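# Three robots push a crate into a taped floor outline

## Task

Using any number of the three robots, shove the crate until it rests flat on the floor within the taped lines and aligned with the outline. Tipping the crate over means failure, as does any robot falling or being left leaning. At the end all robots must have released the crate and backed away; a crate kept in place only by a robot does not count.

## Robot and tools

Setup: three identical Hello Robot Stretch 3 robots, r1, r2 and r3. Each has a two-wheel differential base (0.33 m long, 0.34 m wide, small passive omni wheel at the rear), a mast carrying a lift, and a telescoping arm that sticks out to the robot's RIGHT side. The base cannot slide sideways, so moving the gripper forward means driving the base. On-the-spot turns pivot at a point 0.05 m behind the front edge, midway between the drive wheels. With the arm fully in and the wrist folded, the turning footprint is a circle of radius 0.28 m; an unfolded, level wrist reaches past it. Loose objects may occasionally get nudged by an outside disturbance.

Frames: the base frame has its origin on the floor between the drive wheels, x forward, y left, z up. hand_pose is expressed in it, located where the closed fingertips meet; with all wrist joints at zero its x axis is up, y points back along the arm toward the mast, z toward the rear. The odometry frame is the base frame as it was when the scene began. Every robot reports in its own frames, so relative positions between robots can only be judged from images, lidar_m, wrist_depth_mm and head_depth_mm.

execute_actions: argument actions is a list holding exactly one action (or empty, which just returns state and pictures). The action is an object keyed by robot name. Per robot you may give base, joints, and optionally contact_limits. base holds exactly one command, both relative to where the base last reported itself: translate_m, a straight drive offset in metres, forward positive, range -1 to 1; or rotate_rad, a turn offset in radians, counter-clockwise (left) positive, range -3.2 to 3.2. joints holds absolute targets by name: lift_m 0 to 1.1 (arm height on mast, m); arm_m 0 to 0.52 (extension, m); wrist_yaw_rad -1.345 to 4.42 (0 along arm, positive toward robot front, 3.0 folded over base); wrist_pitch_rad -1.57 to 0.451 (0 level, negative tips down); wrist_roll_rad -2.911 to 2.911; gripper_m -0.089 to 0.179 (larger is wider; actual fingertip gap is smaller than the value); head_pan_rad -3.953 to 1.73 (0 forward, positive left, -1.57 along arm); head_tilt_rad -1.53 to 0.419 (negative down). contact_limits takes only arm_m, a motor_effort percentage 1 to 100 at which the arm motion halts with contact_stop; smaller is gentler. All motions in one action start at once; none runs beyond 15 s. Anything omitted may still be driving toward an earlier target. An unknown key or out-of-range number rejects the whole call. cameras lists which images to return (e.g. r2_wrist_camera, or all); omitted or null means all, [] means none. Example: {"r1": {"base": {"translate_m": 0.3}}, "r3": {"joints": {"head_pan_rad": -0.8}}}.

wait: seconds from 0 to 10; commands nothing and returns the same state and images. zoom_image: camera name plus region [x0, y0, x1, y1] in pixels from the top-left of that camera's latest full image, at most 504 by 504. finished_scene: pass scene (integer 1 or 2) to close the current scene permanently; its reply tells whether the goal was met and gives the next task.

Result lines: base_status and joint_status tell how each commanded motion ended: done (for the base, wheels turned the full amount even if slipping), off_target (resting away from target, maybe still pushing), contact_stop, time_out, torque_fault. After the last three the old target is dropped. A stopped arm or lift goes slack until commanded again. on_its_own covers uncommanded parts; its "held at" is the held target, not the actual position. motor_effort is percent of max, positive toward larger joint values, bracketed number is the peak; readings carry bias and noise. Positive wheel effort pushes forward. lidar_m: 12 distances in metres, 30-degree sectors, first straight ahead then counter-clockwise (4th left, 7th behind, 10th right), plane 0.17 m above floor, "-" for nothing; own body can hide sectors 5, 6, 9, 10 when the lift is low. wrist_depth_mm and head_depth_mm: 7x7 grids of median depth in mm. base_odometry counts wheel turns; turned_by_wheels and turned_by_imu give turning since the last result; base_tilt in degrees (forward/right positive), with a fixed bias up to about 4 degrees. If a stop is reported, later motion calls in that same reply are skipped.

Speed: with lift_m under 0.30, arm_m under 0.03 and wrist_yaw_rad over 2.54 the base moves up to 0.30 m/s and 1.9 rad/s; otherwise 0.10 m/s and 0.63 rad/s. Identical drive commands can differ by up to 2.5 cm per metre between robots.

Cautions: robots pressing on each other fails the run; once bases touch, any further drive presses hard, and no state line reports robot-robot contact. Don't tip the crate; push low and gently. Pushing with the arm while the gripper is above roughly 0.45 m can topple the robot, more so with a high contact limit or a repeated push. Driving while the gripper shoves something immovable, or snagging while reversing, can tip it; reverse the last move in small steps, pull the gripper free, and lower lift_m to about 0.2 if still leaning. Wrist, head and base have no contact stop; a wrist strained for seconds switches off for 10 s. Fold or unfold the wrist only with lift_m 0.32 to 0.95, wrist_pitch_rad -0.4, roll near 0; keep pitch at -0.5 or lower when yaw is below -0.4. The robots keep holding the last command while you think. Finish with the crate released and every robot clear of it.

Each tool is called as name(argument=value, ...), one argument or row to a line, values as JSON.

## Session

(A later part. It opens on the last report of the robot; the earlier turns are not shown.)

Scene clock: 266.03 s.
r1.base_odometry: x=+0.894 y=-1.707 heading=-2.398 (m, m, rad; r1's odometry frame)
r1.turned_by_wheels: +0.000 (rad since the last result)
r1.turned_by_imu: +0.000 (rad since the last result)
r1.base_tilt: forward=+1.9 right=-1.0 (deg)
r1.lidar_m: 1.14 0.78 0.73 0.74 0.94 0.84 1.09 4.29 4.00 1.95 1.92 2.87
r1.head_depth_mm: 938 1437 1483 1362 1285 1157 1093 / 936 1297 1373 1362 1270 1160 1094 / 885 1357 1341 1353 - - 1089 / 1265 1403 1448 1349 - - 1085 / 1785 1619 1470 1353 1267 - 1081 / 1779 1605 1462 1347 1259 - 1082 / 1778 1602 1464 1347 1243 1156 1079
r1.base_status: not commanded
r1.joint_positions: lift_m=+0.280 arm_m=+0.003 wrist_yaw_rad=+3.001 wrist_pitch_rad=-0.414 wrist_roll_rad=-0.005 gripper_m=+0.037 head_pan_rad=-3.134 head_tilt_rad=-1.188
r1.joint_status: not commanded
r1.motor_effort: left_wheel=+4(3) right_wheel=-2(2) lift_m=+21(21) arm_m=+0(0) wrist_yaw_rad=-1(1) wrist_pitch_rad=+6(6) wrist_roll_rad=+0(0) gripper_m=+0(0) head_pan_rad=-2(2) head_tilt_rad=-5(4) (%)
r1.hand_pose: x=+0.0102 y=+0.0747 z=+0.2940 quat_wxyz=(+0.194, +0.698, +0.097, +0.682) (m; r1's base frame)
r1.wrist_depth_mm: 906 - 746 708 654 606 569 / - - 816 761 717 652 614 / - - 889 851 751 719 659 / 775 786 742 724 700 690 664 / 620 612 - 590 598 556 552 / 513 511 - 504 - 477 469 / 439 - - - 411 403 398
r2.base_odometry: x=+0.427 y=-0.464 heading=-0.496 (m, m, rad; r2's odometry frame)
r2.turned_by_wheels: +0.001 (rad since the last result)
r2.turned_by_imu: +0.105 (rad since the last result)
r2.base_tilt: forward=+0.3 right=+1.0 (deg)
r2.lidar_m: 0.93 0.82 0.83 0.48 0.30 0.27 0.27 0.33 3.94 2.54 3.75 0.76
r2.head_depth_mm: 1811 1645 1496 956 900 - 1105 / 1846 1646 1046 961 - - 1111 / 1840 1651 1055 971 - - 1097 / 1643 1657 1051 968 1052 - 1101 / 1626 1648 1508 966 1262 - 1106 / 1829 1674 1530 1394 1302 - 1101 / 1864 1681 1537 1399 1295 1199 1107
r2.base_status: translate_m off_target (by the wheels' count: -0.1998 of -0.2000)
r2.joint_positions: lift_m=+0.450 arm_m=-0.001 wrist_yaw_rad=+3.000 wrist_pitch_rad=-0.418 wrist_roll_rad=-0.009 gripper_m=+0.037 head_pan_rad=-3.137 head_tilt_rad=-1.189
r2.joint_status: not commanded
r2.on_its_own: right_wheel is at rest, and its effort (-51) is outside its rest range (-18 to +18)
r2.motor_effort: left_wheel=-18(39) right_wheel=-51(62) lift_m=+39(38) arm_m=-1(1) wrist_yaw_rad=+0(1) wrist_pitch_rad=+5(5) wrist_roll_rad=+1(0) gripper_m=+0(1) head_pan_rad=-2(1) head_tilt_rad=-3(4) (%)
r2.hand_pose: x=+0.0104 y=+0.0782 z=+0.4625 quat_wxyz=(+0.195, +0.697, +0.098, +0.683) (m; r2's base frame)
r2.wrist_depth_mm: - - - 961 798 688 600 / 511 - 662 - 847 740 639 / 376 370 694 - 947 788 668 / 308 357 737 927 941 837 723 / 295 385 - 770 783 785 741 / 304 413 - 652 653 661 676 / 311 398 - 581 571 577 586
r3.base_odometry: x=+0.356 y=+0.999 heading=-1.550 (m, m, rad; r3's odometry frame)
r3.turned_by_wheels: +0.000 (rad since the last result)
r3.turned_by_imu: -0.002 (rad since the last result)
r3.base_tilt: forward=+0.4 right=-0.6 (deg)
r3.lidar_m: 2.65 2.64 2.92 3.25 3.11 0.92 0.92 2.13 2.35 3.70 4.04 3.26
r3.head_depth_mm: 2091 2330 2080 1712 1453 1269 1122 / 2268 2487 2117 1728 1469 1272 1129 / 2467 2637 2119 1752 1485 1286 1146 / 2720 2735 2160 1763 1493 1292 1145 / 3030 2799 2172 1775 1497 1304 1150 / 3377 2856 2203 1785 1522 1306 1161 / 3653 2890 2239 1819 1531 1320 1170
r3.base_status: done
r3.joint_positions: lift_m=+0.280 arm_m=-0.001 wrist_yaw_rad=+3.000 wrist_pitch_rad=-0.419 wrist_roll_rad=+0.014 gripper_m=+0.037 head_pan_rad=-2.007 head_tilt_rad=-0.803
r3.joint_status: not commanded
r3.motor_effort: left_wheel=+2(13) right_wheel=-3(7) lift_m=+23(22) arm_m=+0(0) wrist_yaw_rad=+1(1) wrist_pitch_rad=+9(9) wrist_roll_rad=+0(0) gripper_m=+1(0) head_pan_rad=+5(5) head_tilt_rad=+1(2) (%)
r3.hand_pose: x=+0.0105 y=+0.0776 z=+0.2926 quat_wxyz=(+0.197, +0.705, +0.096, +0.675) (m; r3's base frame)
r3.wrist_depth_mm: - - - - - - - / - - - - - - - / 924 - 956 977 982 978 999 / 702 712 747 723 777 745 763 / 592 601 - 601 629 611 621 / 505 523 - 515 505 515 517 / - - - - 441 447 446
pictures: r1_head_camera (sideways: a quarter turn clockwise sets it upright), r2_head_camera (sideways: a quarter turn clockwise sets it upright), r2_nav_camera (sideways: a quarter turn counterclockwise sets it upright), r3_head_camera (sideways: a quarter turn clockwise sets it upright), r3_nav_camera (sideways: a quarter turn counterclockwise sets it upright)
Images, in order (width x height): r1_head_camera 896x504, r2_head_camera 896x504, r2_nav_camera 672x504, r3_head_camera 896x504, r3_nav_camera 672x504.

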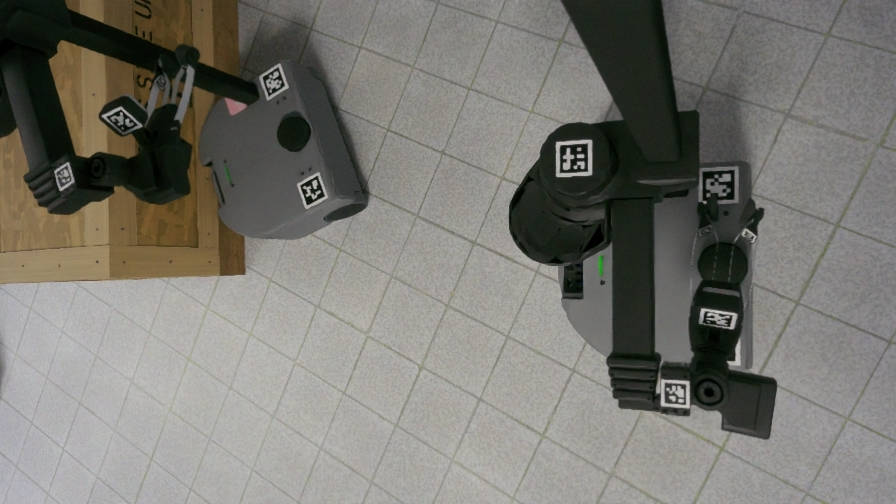

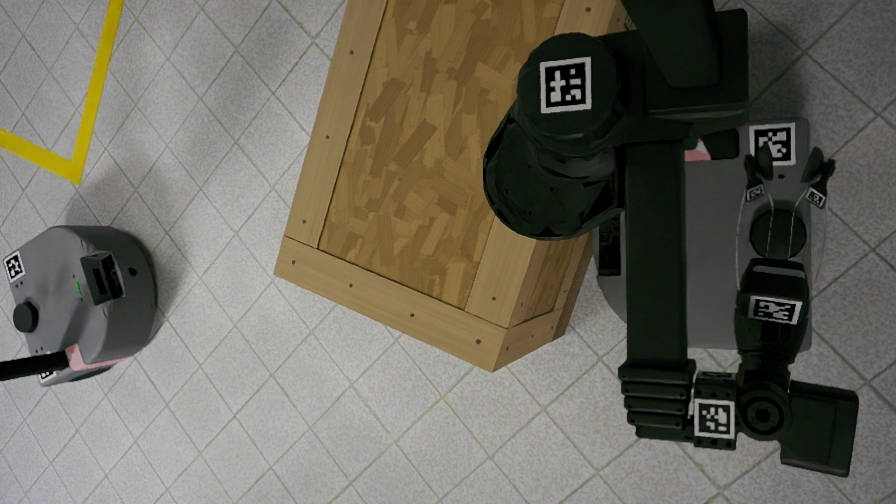

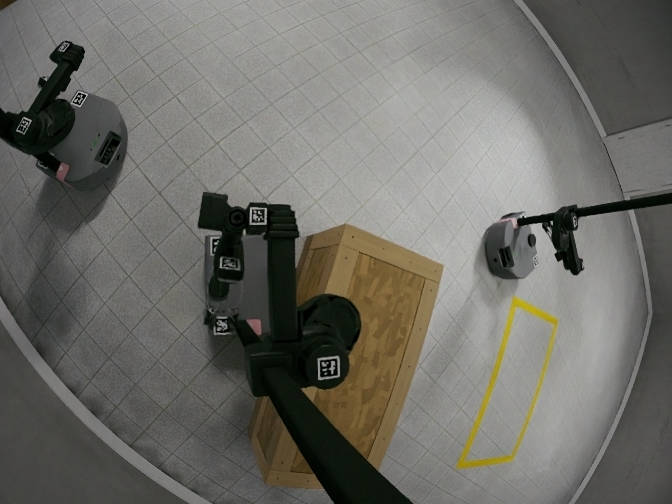

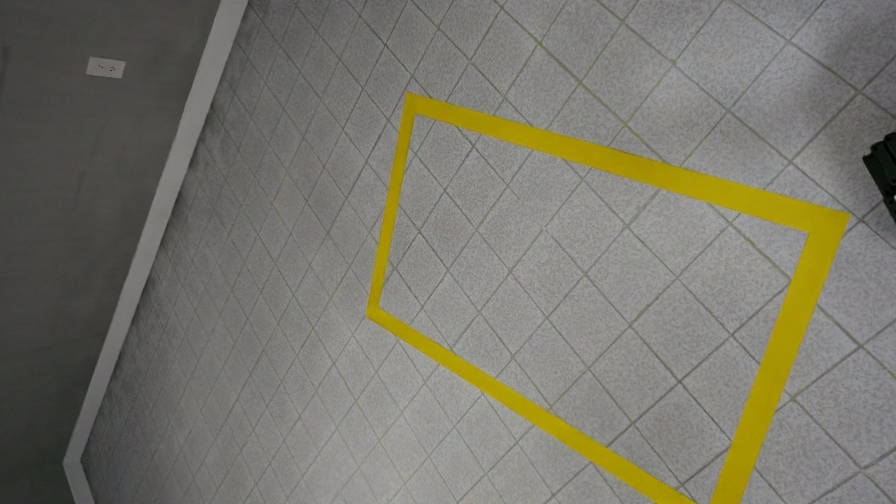

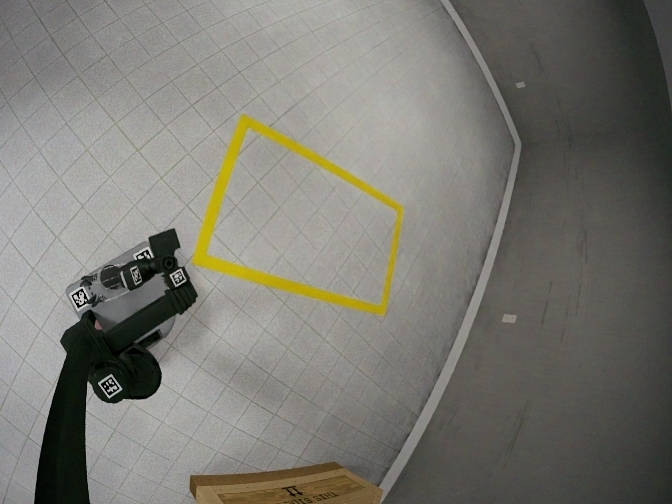

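execute_actions(
  actions=[
    {"r2":{"base":{"rotate_rad":1.2}},"r3":{"base":{"translate_m":0.35},"joints":{"head_pan_rad":-2.5}},"r1":{"base":{"rotate_rad":-0.264},"joints":{"lift_m":0.45}}},
  ],
  cameras=["r2_head_camera"],
)

execute_actions(
  actions=[
    {"r2":{"base":{"translate_m":0.43}},"r1":{"base":{"translate_m":-0.22}}},
  ],
  cameras=["r2_head_camera","r1_head_camera"],
)

Scene clock: 295.43 s.
r1.base_odometry: x=+0.894 y=-1.707 heading=-2.662 (m, m, rad; r1's odometry frame)
r1.turned_by_wheels: -0.264 (rad since the last result)
r1.turned_by_imu: -0.264 (rad since the last result)
r1.base_tilt: forward=+1.9 right=-1.0 (deg)
r1.lidar_m: 1.74 0.89 0.73 0.73 0.80 1.26 0.84 1.09 4.04 4.01 1.92 2.89
r1.head_depth_mm: 1725 1633 1482 1358 1282 1157 1092 / 1313 1569 1477 1362 - 1151 1090 / 1292 1420 1476 1373 - - 1085 / 1253 1328 1304 1375 - - 1085 / 872 1351 1325 1351 1277 - 1083 / 879 1424 1469 1349 1265 1152 1080 / 1754 1606 1465 1343 1244 1155 1081
r1.base_status: done
r1.joint_positions: lift_m=+0.450 arm_m=+0.003 wrist_yaw_rad=+3.001 wrist_pitch_rad=-0.414 wrist_roll_rad=-0.005 gripper_m=+0.037 head_pan_rad=-3.134 head_tilt_rad=-1.188
r1.joint_status: all done
r1.motor_effort: left_wheel=+3(13) right_wheel=-2(9) lift_m=+40(42) arm_m=+0(0) wrist_yaw_rad=+0(2) wrist_pitch_rad=+6(6) wrist_roll_rad=+0(0) gripper_m=+0(0) head_pan_rad=-1(1) head_tilt_rad=-5(4) (%)
r1.hand_pose: x=+0.0102 y=+0.0747 z=+0.4632 quat_wxyz=(+0.194, +0.698, +0.097, +0.682) (m; r1's base frame)
r1.wrist_depth_mm: 682 - 681 676 683 676 652 / 755 - 732 740 726 735 709 / 816 827 817 792 798 805 782 / 936 873 899 857 871 883 842 / 870 857 - 820 822 787 770 / 713 705 - 679 - 668 640 / 608 606 - 586 578 583 564
r2.base_odometry: x=+0.427 y=-0.464 heading=+0.704 (m, m, rad; r2's odometry frame)
r2.turned_by_wheels: +1.200 (rad since the last result)
r2.turned_by_imu: +1.189 (rad since the last result)
r2.base_tilt: forward=+0.2 right=+0.9 (deg)
r2.lidar_m: 0.84 0.40 0.28 0.27 0.28 0.38 4.03 2.54 0.85 0.80 0.87 0.82
r2.head_depth_mm: 1818 1643 1495 1375 897 - 956 / 1839 1650 1503 1380 - - 1109 / 1820 1666 1505 1392 - - 1095 / 1855 1663 1508 1387 1296 - 1104 / 1854 1659 1510 1388 1304 - 1108 / 1863 1677 1524 1396 1299 - 1095 / 1871 1676 1522 1401 1289 1203 1112
r2.base_status: done
r2.joint_positions: lift_m=+0.450 arm_m=-0.001 wrist_yaw_rad=+3.000 wrist_pitch_rad=-0.418 wrist_roll_rad=-0.009 gripper_m=+0.037 head_pan_rad=-3.137 head_tilt_rad=-1.189
r2.joint_status: not commanded
r2.motor_effort: left_wheel=-1(30) right_wheel=+2(39) lift_m=+38(39) arm_m=-2(1) wrist_yaw_rad=+0(1) wrist_pitch_rad=+5(5) wrist_roll_rad=+1(1) gripper_m=+0(0) head_pan_rad=-3(3) head_tilt_rad=-4(5) (%)
r2.hand_pose: x=+0.0104 y=+0.0782 z=+0.4625 quat_wxyz=(+0.195, +0.697, +0.098, +0.683) (m; r2's base frame)
r2.wrist_depth_mm: - - - - - - - / - - 533 541 552 567 - / 387 370 386 390 405 427 453 / 334 349 378 402 439 479 525 / 380 397 - 465 521 559 777 / 614 451 - 548 615 640 667 / 558 527 - 585 566 582 579
r3.base_odometry: x=+0.363 y=+0.649 heading=-1.550 (m, m, rad; r3's odometry frame)
r3.turned_by_wheels: +0.000 (rad since the last result)
r3.turned_by_imu: -0.002 (rad since the last result)
r3.base_tilt: forward=+0.4 right=-0.5 (deg)
r3.lidar_m: 2.33 2.31 2.56 4.02 4.86 1.43 1.26 2.46 2.71 3.93 3.92 2.85
r3.head_depth_mm: 2068 2354 2070 1717 1458 1268 1120 / 2166 2402 2118 1721 1467 1269 1126 / 2210 2467 2145 1741 1478 1291 1138 / 2271 2568 2145 1760 1490 1290 1147 / 2337 2618 2166 1786 1508 1306 1151 / 2442 2657 2205 1808 1510 1319 1158 / 2523 2761 2226 1805 1526 1321 1163
r3.base_status: done
r3.joint_positions: lift_m=+0.280 arm_m=-0.001 wrist_yaw_rad=+3.000 wrist_pitch_rad=-0.419 wrist_roll_rad=+0.014 gripper_m=+0.037 head_pan_rad=-2.493 head_tilt_rad=-0.803
r3.joint_status: all done
r3.motor_effort: left_wheel=+2(11) right_wheel=-2(7) lift_m=+23(22) arm_m=+0(0) wrist_yaw_rad=+0(1) wrist_pitch_rad=+9(9) wrist_roll_rad=+0(0) gripper_m=+0(0) head_pan_rad=-5(41) head_tilt_rad=+2(2) (%)
r3.hand_pose: x=+0.0105 y=+0.0776 z=+0.2926 quat_wxyz=(+0.197, +0.705, +0.096, +0.675) (m; r3's base frame)
r3.wrist_depth_mm: - - - - - - - / - - - - - - - / 919 - 955 952 990 999 970 / 727 717 727 738 755 750 744 / 578 604 - 611 620 623 611 / 511 526 - 521 514 512 517 / - - - - 445 440 448
pictures: r2_head_camera (sideways: a quarter turn clockwise sets it upright)
Images, in order (width x height): r2_head_camera 896x504.

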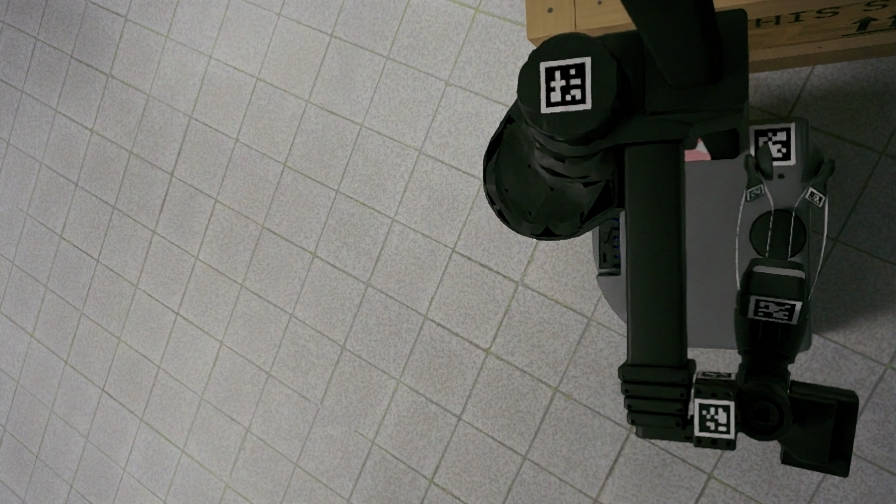

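Scene clock: 300.73 s.
r1.base_odometry: x=+1.089 y=-1.606 heading=-2.662 (m, m, rad; r1's odometry frame)
r1.turned_by_wheels: +0.000 (rad since the last result)
r1.turned_by_imu: +0.000 (rad since the last result)
r1.base_tilt: forward=+1.9 right=-1.0 (deg)
r1.lidar_m: 1.83 0.94 0.77 0.76 0.84 0.87 0.88 0.88 3.99 3.97 2.04 3.08
r1.head_depth_mm: 831 1430 1298 1345 1283 1157 1095 / 1222 1268 1296 1325 - 1151 1090 / 1256 1252 1442 1367 - - 1084 / 1252 1186 1449 1361 - - 1085 / 1249 1173 1427 1348 1275 - 1088 / 1239 1157 1418 1342 1269 1151 1083 / 1778 1579 1461 1344 1245 1158 1085
r1.base_status: done
r1.joint_positions: lift_m=+0.450 arm_m=+0.003 wrist_yaw_rad=+3.001 wrist_pitch_rad=-0.414 wrist_roll_rad=-0.005 gripper_m=+0.037 head_pan_rad=-3.134 head_tilt_rad=-1.188
r1.joint_status: not commanded
r1.motor_effort: left_wheel=+3(6) right_wheel=-2(6) lift_m=+40(40) arm_m=+0(0) wrist_yaw_rad=-2(0) wrist_pitch_rad=+6(6) wrist_roll_rad=+0(0) gripper_m=+0(0) head_pan_rad=-1(2) head_tilt_rad=-5(5) (%)
r1.hand_pose: x=+0.0102 y=+0.0747 z=+0.4632 quat_wxyz=(+0.194, +0.698, +0.097, +0.682) (m; r1's base frame)
r1.wrist_depth_mm: 724 - 717 718 691 697 691 / 773 - 760 780 761 759 739 / 844 869 871 833 817 823 781 / 965 947 905 909 890 886 902 / 888 868 - 846 832 781 773 / 700 718 - 676 - 654 641 / 613 623 - 590 580 577 572
r2.base_odometry: x=+0.755 y=-0.186 heading=+0.704 (m, m, rad; r2's odometry frame)
r2.turned_by_wheels: +0.000 (rad since the last result)
r2.turned_by_imu: +0.002 (rad since the last result)
r2.base_tilt: forward=+0.2 right=+0.9 (deg)
r2.lidar_m: 0.44 0.58 0.29 0.28 0.29 0.39 4.40 0.88 0.76 0.67 0.46 0.44
r2.head_depth_mm: 1820 1639 1043 981 898 - 1055 / 1832 1649 1480 1350 - - 1110 / 1825 1651 1504 1400 - - 1094 / 1839 1650 1519 1387 1296 - 1104 / 1851 1668 1513 1397 1293 - 1107 / 1846 1659 1516 1382 1302 - 1099 / 1857 1684 1527 1271 1296 1203 1111
r2.base_status: done
r2.joint_positions: lift_m=+0.450 arm_m=-0.001 wrist_yaw_rad=+3.000 wrist_pitch_rad=-0.418 wrist_roll_rad=-0.009 gripper_m=+0.037 head_pan_rad=-3.137 head_tilt_rad=-1.189
r2.joint_status: not commanded
r2.motor_effort: left_wheel=-1(3) right_wheel=+1(8) lift_m=+39(39) arm_m=-1(1) wrist_yaw_rad=+1(1) wrist_pitch_rad=+5(5) wrist_roll_rad=+1(1) gripper_m=+0(0) head_pan_rad=-3(2) head_tilt_rad=-5(4) (%)
r2.hand_pose: x=+0.0104 y=+0.0782 z=+0.4625 quat_wxyz=(+0.195, +0.697, +0.098, +0.683) (m; r2's base frame)
r2.wrist_depth_mm: - - - - - - 764 / 509 - 525 575 - - 722 / 375 366 385 391 - - 679 / 343 364 390 414 950 917 657 / 386 408 - 476 769 775 624 / 442 469 - 567 653 675 584 / 504 539 - 583 567 583 543
r3.base_odometry: x=+0.363 y=+0.649 heading=-1.550 (m, m, rad; r3's odometry frame)
r3.turned_by_wheels: +0.000 (rad since the last result)
r3.turned_by_imu: -0.001 (rad since the last result)
r3.base_tilt: forward=+0.4 right=-0.6 (deg)
r3.lidar_m: 2.32 2.31 2.55 4.04 4.88 1.43 1.26 2.46 2.71 3.95 3.92 2.84
r3.head_depth_mm: 2094 2367 2069 1715 1462 1259 1124 / 2140 2411 2080 1729 1466 1279 1129 / 2217 2474 2117 1749 1478 1282 1137 / 2276 2548 2161 1752 1493 1296 1145 / 2337 2619 2173 1780 1508 1303 1148 / 2444 2713 2225 1794 1515 1313 1157 / 2512 2763 2231 1822 1526 1320 1167
r3.base_status: not commanded
r3.joint_positions: lift_m=+0.280 arm_m=-0.001 wrist_yaw_rad=+3.000 wrist_pitch_rad=-0.419 wrist_roll_rad=+0.014 gripper_m=+0.037 head_pan_rad=-2.493 head_tilt_rad=-0.803
r3.joint_status: not commanded
r3.motor_effort: left_wheel=+2(2) right_wheel=-2(2) lift_m=+22(22) arm_m=+0(0) wrist_yaw_rad=+0(0) wrist_pitch_rad=+9(9) wrist_roll_rad=+0(0) gripper_m=+0(1) head_pan_rad=-4(6) head_tilt_rad=+2(0) (%)
r3.hand_pose: x=+0.0105 y=+0.0776 z=+0.2926 quat_wxyz=(+0.197, +0.705, +0.096, +0.675) (m; r3's base frame)
r3.wrist_depth_mm: - - - - - - - / - - - - - - - / 929 - 973 975 985 973 984 / 734 725 734 754 744 732 747 / 590 612 - 598 623 623 617 / 505 521 - 521 515 508 522 / - - - - 444 443 450
pictures: r1_head_camera (sideways: a quarter turn clockwise sets it upright), r2_head_camera (sideways: a quarter turn clockwise sets it upright)
Images, in order (width x height): r1_head_camera 896x504, r2_head_camera 896x504.

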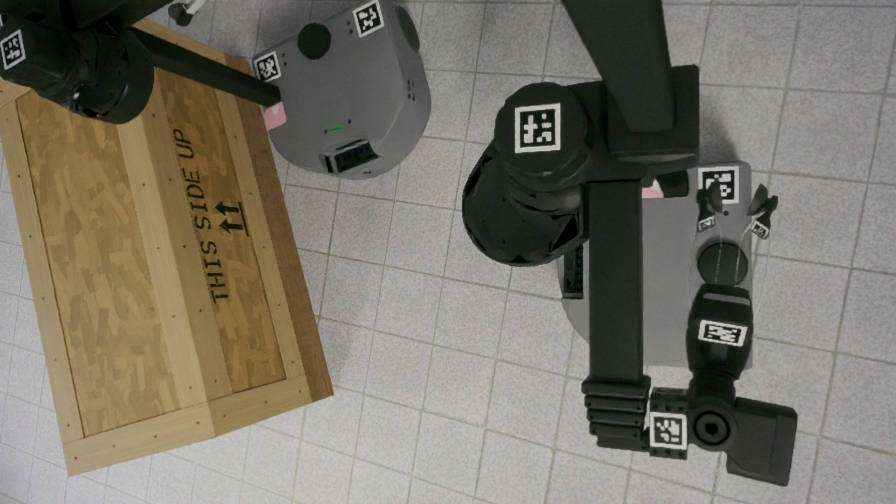

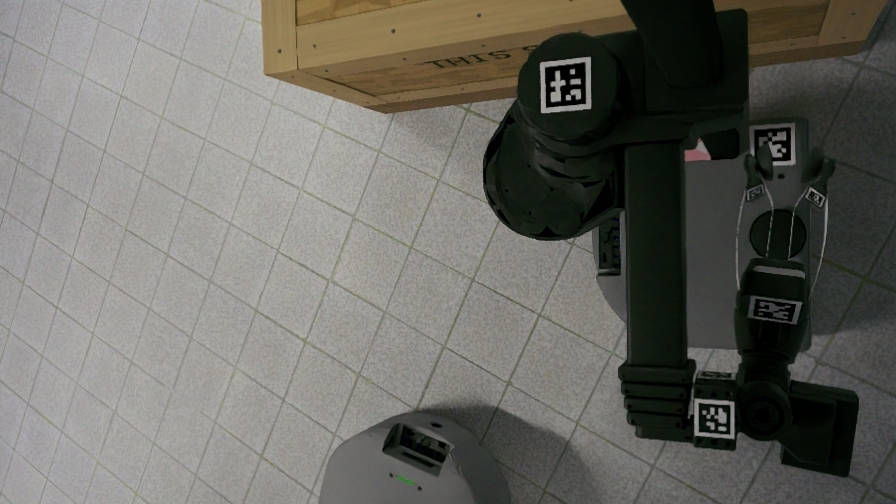

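execute_actions(
  actions=[
    {"r2":{"base":{"rotate_rad":-0.5}},"r1":{"base":{"translate_m":-0.07}}},
  ],
  cameras=[],
)

execute_actions(
  actions=[
    {"r2":{"base":{"translate_m":0.07}},"r1":{"base":{"translate_m":-0.07}}},
  ],
  cameras=["r1_head_camera"],
)

execute_actions(
  actions=[
    {"r2":{"base":{"rotate_rad":-1.09}},"r1":{"base":{"translate_m":-0.17}}},
  ],
  cameras=["r2_head_camera","r1_head_camera"],
)

Scene clock: 314.43 s.
r1.base_odometry: x=+1.151 y=-1.573 heading=-2.662 (m, m, rad; r1's odometry frame)
r1.turned_by_wheels: +0.000 (rad since the last result)
r1.turned_by_imu: +0.000 (rad since the last result)
r1.base_tilt: forward=+1.9 right=-1.0 (deg)
r1.lidar_m: 1.86 0.95 0.78 0.77 0.86 0.81 0.82 0.81 3.99 3.97 2.09 3.17
r1.head_depth_mm: 838 1184 1302 1329 1281 1157 1091 / 1262 1213 1296 1324 - 1152 1093 / 1253 1178 1426 1372 - - 1088 / 1249 1161 1420 1367 - - 1085 / 1247 1141 1368 1351 1279 - 1088 / 1780 1123 1328 1352 1270 1155 1085 / 1780 1560 1456 1340 1238 1154 1079
r1.base_status: done
r1.joint_positions: lift_m=+0.450 arm_m=+0.003 wrist_yaw_rad=+3.001 wrist_pitch_rad=-0.414 wrist_roll_rad=-0.005 gripper_m=+0.037 head_pan_rad=-3.134 head_tilt_rad=-1.188
r1.joint_status: not commanded
r1.motor_effort: left_wheel=+4(6) right_wheel=-2(6) lift_m=+39(40) arm_m=+0(0) wrist_yaw_rad=-1(0) wrist_pitch_rad=+6(6) wrist_roll_rad=+0(0) gripper_m=+1(0) head_pan_rad=-1(2) head_tilt_rad=-5(5) (%)
r1.hand_pose: x=+0.0102 y=+0.0747 z=+0.4632 quat_wxyz=(+0.194, +0.698, +0.097, +0.682) (m; r1's base frame)
r1.wrist_depth_mm: 736 - 720 723 695 713 718 / 809 - 773 784 769 781 756 / 869 860 845 854 881 848 823 / 965 947 932 943 906 900 873 / 844 845 - 834 826 785 770 / 652 702 - 683 - 678 643 / 601 608 - 586 582 585 554
r2.base_odometry: x=+0.755 y=-0.186 heading=+0.204 (m, m, rad; r2's odometry frame)
r2.turned_by_wheels: -0.500 (rad since the last result)
r2.turned_by_imu: -0.497 (rad since the last result)
r2.base_tilt: forward=+0.2 right=+0.9 (deg)
r2.lidar_m: 0.44 0.45 0.59 0.29 0.28 0.29 0.40 4.44 0.70 0.70 0.66 0.46
r2.head_depth_mm: 1829 1646 1043 959 894 - 1113 / 1824 1145 1045 960 - - 1104 / 1829 1151 1047 985 - - 1092 / 1833 1664 1074 1350 1300 - 1102 / 1858 1665 1493 1389 1304 - 1106 / 1851 1669 1518 1395 1296 - 1101 / 1872 1669 1536 1401 1289 1200 1110
r2.base_status: done
r2.joint_positions: lift_m=+0.450 arm_m=-0.001 wrist_yaw_rad=+3.000 wrist_pitch_rad=-0.418 wrist_roll_rad=-0.009 gripper_m=+0.037 head_pan_rad=-3.137 head_tilt_rad=-1.189
r2.joint_status: not commanded
r2.motor_effort: left_wheel=+2(8) right_wheel=-2(5) lift_m=+39(39) arm_m=-1(1) wrist_yaw_rad=+0(0) wrist_pitch_rad=+5(5) wrist_roll_rad=+1(1) gripper_m=+0(0) head_pan_rad=-2(3) head_tilt_rad=-4(5) (%)
r2.hand_pose: x=+0.0104 y=+0.0782 z=+0.4625 quat_wxyz=(+0.195, +0.697, +0.098, +0.683) (m; r2's base frame)
r2.wrist_depth_mm: - - - - 822 543 404 / 506 - - - 851 556 408 / 378 371 412 - 908 571 416 / 296 314 410 924 870 583 423 / 295 341 - 766 774 602 435 / 319 383 - 651 663 600 439 / 346 407 - 574 571 559 452
r3.base_odometry: x=+0.363 y=+0.649 heading=-1.550 (m, m, rad; r3's odometry frame)
r3.turned_by_wheels: +0.000 (rad since the last result)
r3.turned_by_imu: -0.001 (rad since the last result)
r3.base_tilt: forward=+0.4 right=-0.6 (deg)
r3.lidar_m: 2.32 2.31 2.55 4.05 4.87 1.43 1.26 2.46 2.71 3.95 3.91 2.84
r3.head_depth_mm: 2099 2353 2069 1702 1453 1271 1126 / 2160 2400 2113 1720 1461 1271 1134 / 2195 2471 2125 1748 1476 1290 1138 / 2273 2554 2141 1764 1494 1295 1143 / 2338 2608 2190 1789 1517 1305 1147 / 2419 2691 2203 1801 1521 1314 1162 / 2499 2767 2231 1805 1523 1323 1171
r3.base_status: not commanded
r3.joint_positions: lift_m=+0.280 arm_m=-0.001 wrist_yaw_rad=+3.000 wrist_pitch_rad=-0.419 wrist_roll_rad=+0.014 gripper_m=+0.037 head_pan_rad=-2.493 head_tilt_rad=-0.803
r3.joint_status: not commanded
r3.motor_effort: left_wheel=+2(2) right_wheel=-2(2) lift_m=+22(22) arm_m=+0(0) wrist_yaw_rad=+1(0) wrist_pitch_rad=+9(9) wrist_roll_rad=+0(0) gripper_m=+0(0) head_pan_rad=-4(5) head_tilt_rad=+2(1) (%)
r3.hand_pose: x=+0.0105 y=+0.0776 z=+0.2926 quat_wxyz=(+0.197, +0.705, +0.096, +0.675) (m; r3's base frame)
r3.wrist_depth_mm: - - - - - - - / - - - - - - - / 929 - 941 965 980 995 - / 723 725 742 747 771 759 763 / 591 581 - 618 626 597 602 / 503 510 - 525 516 521 523 / - - - - 439 442 440
pictures: none
No camera images: the call's "cameras" was empty. Leave "cameras" out to get every camera's image.

Scene clock: 316.20 s.
r1.base_odometry: x=+1.213 y=-1.541 heading=-2.662 (m, m, rad; r1's odometry frame)
r1.turned_by_wheels: +0.000 (rad since the last result)
r1.turned_by_imu: +0.000 (rad since the last result)
r1.base_tilt: forward=+1.9 right=-1.0 (deg)
r1.lidar_m: 1.88 0.97 0.79 0.79 0.87 0.79 0.75 0.75 3.99 3.95 2.13 3.21
r1.head_depth_mm: 1807 1191 1276 1239 1286 1157 1091 / 1254 1166 1313 1277 - 1147 1091 / 1252 1154 1424 1372 - - 1089 / 1797 1132 1340 1368 - - 1087 / 1786 1134 1258 1349 1276 - 1087 / 1781 1126 1184 1349 1267 1156 1084 / 1777 1174 1466 1344 1244 1159 1079
r1.base_status: done
r1.joint_positions: lift_m=+0.450 arm_m=+0.003 wrist_yaw_rad=+3.001 wrist_pitch_rad=-0.414 wrist_roll_rad=-0.005 gripper_m=+0.037 head_pan_rad=-3.134 head_tilt_rad=-1.188
r1.joint_status: not commanded
r1.motor_effort: left_wheel=+5(6) right_wheel=-1(7) lift_m=+40(40) arm_m=+0(0) wrist_yaw_rad=-2(2) wrist_pitch_rad=+6(6) wrist_roll_rad=+0(0) gripper_m=+0(1) head_pan_rad=-1(1) head_tilt_rad=-5(5) (%)
r1.hand_pose: x=+0.0102 y=+0.0747 z=+0.4632 quat_wxyz=(+0.194, +0.698, +0.097, +0.682) (m; r1's base frame)
r1.wrist_depth_mm: 745 - 721 735 710 712 712 / 809 - 782 794 762 780 755 / 855 886 866 869 866 824 851 / - - 961 937 913 909 880 / 641 845 - 817 819 766 788 / 574 712 - 682 - 657 634 / 577 608 - 592 573 583 559
r2.base_odometry: x=+0.823 y=-0.172 heading=+0.204 (m, m, rad; r2's odometry frame)
r2.turned_by_wheels: +0.000 (rad since the last result)
r2.turned_by_imu: +0.000 (rad since the last result)
r2.base_tilt: forward=+0.3 right=+0.9 (deg)
r2.lidar_m: 0.37 0.38 0.50 1.22 0.32 0.33 0.45 4.51 0.66 1.74 0.55 0.39
r2.head_depth_mm: 1836 1644 1044 955 897 - 1107 / 1817 1149 1048 959 - - 1109 / 1825 1156 1048 1065 - - 1095 / 1851 1152 1102 1377 1302 - 1106 / 1846 1661 1503 1385 1301 - 1105 / 1866 1674 1527 1397 1302 - 1099 / 1858 1671 1528 1397 1276 1201 1115
r2.base_status: done
r2.joint_positions: lift_m=+0.450 arm_m=-0.001 wrist_yaw_rad=+3.000 wrist_pitch_rad=-0.418 wrist_roll_rad=-0.009 gripper_m=+0.037 head_pan_rad=-3.137 head_tilt_rad=-1.189
r2.joint_status: not commanded
r2.motor_effort: left_wheel=+2(8) right_wheel=-3(4) lift_m=+39(38) arm_m=-2(2) wrist_yaw_rad=+0(0) wrist_pitch_rad=+5(5) wrist_roll_rad=+1(1) gripper_m=+0(0) head_pan_rad=-3(1) head_tilt_rad=-4(4) (%)
r2.hand_pose: x=+0.0104 y=+0.0782 z=+0.4625 quat_wxyz=(+0.195, +0.697, +0.098, +0.683) (m; r2's base frame)
r2.wrist_depth_mm: - - - - 708 459 340 / 509 - - - 731 471 347 / 376 368 - - 756 481 351 / 311 338 923 934 777 498 358 / 326 380 - 772 713 501 364 / 355 426 - 661 632 521 371 / 386 450 - 586 576 501 376
r3.base_odometry: x=+0.363 y=+0.649 heading=-1.550 (m, m, rad; r3's odometry frame)
r3.turned_by_wheels: +0.000 (rad since the last result)
r3.turned_by_imu: +0.000 (rad since the last result)
r3.base_tilt: forward=+0.4 right=-0.5 (deg)
r3.lidar_m: 2.33 2.31 2.55 4.07 4.87 1.43 1.26 2.46 2.71 3.93 3.91 2.84
r3.head_depth_mm: 2091 2340 2053 1709 1458 1262 1123 / 2174 2418 2094 1733 1464 1277 1136 / 2207 2452 2130 1740 1477 1285 1137 / 2277 2538 2157 1759 1493 1291 1148 / 2340 2578 2159 1767 1493 1302 1153 / 2428 2651 2176 1780 1513 1307 1155 / 2496 2762 2207 1816 1529 1317 1161
r3.base_status: not commanded
r3.joint_positions: lift_m=+0.280 arm_m=-0.001 wrist_yaw_rad=+3.000 wrist_pitch_rad=-0.419 wrist_roll_rad=+0.014 gripper_m=+0.037 head_pan_rad=-2.493 head_tilt_rad=-0.803
r3.joint_status: not commanded
r3.motor_effort: left_wheel=+2(2) right_wheel=-2(2) lift_m=+22(23) arm_m=+0(0) wrist_yaw_rad=+0(0) wrist_pitch_rad=+9(9) wrist_roll_rad=+0(0) gripper_m=+0(1) head_pan_rad=-5(5) head_tilt_rad=+2(2) (%)
r3.hand_pose: x=+0.0105 y=+0.0776 z=+0.2926 quat_wxyz=(+0.197, +0.705, +0.096, +0.675) (m; r3's base frame)
r3.wrist_depth_mm: - - - - - - - / - - - - - - - / 932 - 954 987 988 974 965 / 743 733 736 719 765 756 753 / 596 576 - 581 625 618 614 / 496 518 - 528 505 506 518 / - - - - 434 438 449
pictures: r1_head_camera (sideways: a quarter turn clockwise sets it upright)
Images, in order (width x height): r1_head_camera 896x504.

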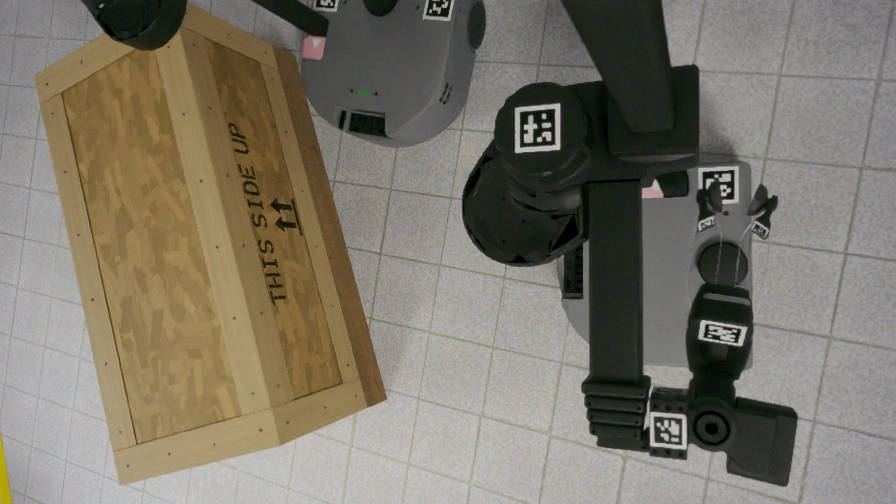

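Scene clock: 318.90 s.
r1.base_odometry: x=+1.364 y=-1.463 heading=-2.662 (m, m, rad; r1's odometry frame)
r1.turned_by_wheels: +0.000 (rad since the last result)
r1.turned_by_imu: +0.000 (rad since the last result)
r1.base_tilt: forward=+1.9 right=-1.0 (deg)
r1.lidar_m: 1.95 1.00 0.82 0.81 0.66 0.70 0.59 0.59 3.95 3.92 2.24 2.26
r1.head_depth_mm: 1799 1135 1255 1192 1286 1156 1090 / 1798 1133 1203 1328 - 1150 1091 / 1793 1133 1119 1378 - - 1091 / 1781 1127 1071 1339 - - 1086 / 1793 1131 1051 1314 1275 - 1082 / 1788 1121 1035 1299 1266 1156 1085 / 1771 1545 1412 1348 1240 1158 1082
r1.base_status: done
r1.joint_positions: lift_m=+0.450 arm_m=+0.003 wrist_yaw_rad=+3.001 wrist_pitch_rad=-0.414 wrist_roll_rad=-0.005 gripper_m=+0.037 head_pan_rad=-3.134 head_tilt_rad=-1.188
r1.joint_status: not commanded
r1.motor_effort: left_wheel=+4(6) right_wheel=-1(6) lift_m=+40(40) arm_m=+0(0) wrist_yaw_rad=-1(2) wrist_pitch_rad=+6(6) wrist_roll_rad=+0(0) gripper_m=+0(0) head_pan_rad=-1(1) head_tilt_rad=-5(4) (%)
r1.hand_pose: x=+0.0102 y=+0.0747 z=+0.4632 quat_wxyz=(+0.194, +0.698, +0.097, +0.682) (m; r1's base frame)
r1.wrist_depth_mm: 774 - 765 742 749 752 717 / 843 - 829 813 818 776 774 / 910 895 899 872 891 860 875 / - - 932 935 930 923 898 / 638 771 - 836 817 794 766 / 542 666 - 694 - 650 640 / 553 590 - 591 578 571 559
r2.base_odometry: x=+0.823 y=-0.172 heading=-0.886 (m, m, rad; r2's odometry frame)
r2.turned_by_wheels: -1.090 (rad since the last result)
r2.turned_by_imu: -1.082 (rad since the last result)
r2.base_tilt: forward=+0.3 right=+0.9 (deg)
r2.lidar_m: 0.57 0.39 0.37 0.37 0.48 1.08 0.32 0.33 0.43 4.50 0.53 2.14
r2.head_depth_mm: 1817 1647 1503 1372 1280 - 1106 / 1832 1645 1499 1382 - - 1109 / 1839 1661 1503 1383 - - 1097 / 1848 1668 1049 967 1108 - 1106 / 1845 1659 1053 970 1103 - 1104 / 1857 1666 1061 971 1126 - 1097 / 1873 1680 1062 972 1151 1198 1112
r2.base_status: done
r2.joint_positions: lift_m=+0.450 arm_m=-0.001 wrist_yaw_rad=+3.000 wrist_pitch_rad=-0.418 wrist_roll_rad=-0.009 gripper_m=+0.037 head_pan_rad=-3.137 head_tilt_rad=-1.189
r2.joint_status: not commanded
r2.motor_effort: left_wheel=+3(9) right_wheel=-2(7) lift_m=+38(39) arm_m=-2(2) wrist_yaw_rad=+0(0) wrist_pitch_rad=+5(5) wrist_roll_rad=+0(1) gripper_m=-1(0) head_pan_rad=-2(2) head_tilt_rad=-5(5) (%)
r2.hand_pose: x=+0.0104 y=+0.0782 z=+0.4625 quat_wxyz=(+0.195, +0.697, +0.098, +0.683) (m; r2's base frame)
r2.wrist_depth_mm: 495 - 416 383 359 336 316 / 556 - 455 419 394 365 342 / 641 607 509 470 433 400 369 / 758 683 569 534 479 441 410 / 744 740 - 606 529 493 453 / 637 639 - 648 613 551 506 / 554 557 - 584 571 577 551
r3.base_odometry: x=+0.363 y=+0.649 heading=-1.550 (m, m, rad; r3's odometry frame)
r3.turned_by_wheels: +0.000 (rad since the last result)
r3.turned_by_imu: +0.000 (rad since the last result)
r3.base_tilt: forward=+0.4 right=-0.6 (deg)
r3.lidar_m: 2.32 2.32 2.55 4.02 4.88 1.43 1.26 2.46 2.71 3.94 3.92 2.84
r3.head_depth_mm: 2081 2377 2067 1719 1449 1264 1123 / 2151 2432 2101 1723 1467 1273 1132 / 2197 2461 2119 1739 1479 1289 1135 / 2274 2526 2175 1763 1498 1293 1149 / 2356 2602 2166 1768 1501 1302 1151 / 2430 2660 2208 1789 1513 1312 1160 / 2499 2765 2220 1822 1534 1326 1165
r3.base_status: not commanded
r3.joint_positions: lift_m=+0.280 arm_m=-0.001 wrist_yaw_rad=+3.000 wrist_pitch_rad=-0.419 wrist_roll_rad=+0.014 gripper_m=+0.037 head_pan_rad=-2.493 head_tilt_rad=-0.803
r3.joint_status: not commanded
r3.motor_effort: left_wheel=+2(2) right_wheel=-2(3) lift_m=+22(22) arm_m=+0(0) wrist_yaw_rad=+0(0) wrist_pitch_rad=+9(9) wrist_roll_rad=+0(0) gripper_m=+0(0) head_pan_rad=-4(5) head_tilt_rad=+2(1) (%)
r3.hand_pose: x=+0.0105 y=+0.0776 z=+0.2926 quat_wxyz=(+0.197, +0.705, +0.096, +0.675) (m; r3's base frame)
r3.wrist_depth_mm: - - - - - - - / - - - - - - - / 910 - 928 968 981 962 984 / 725 712 724 741 740 761 753 / 588 594 - 601 615 608 616 / 499 521 - 530 511 506 525 / - - - - 437 443 448
pictures: r1_head_camera (sideways: a quarter turn clockwise sets it upright), r2_head_camera (sideways: a quarter turn clockwise sets it upright)
Images, in order (width x height): r1_head_camera 896x504, r2_head_camera 896x504.

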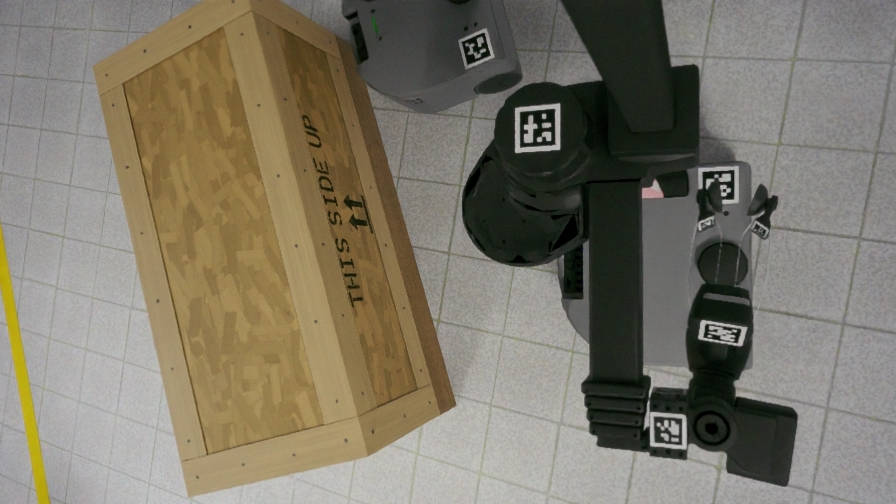

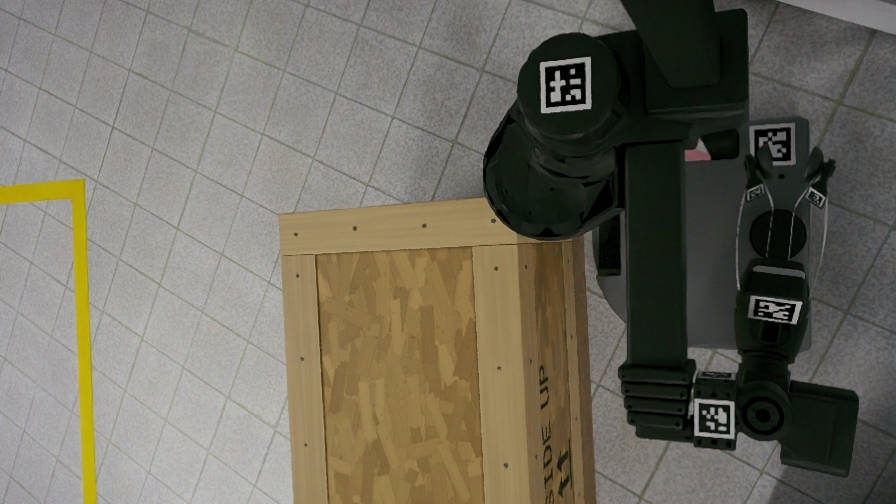

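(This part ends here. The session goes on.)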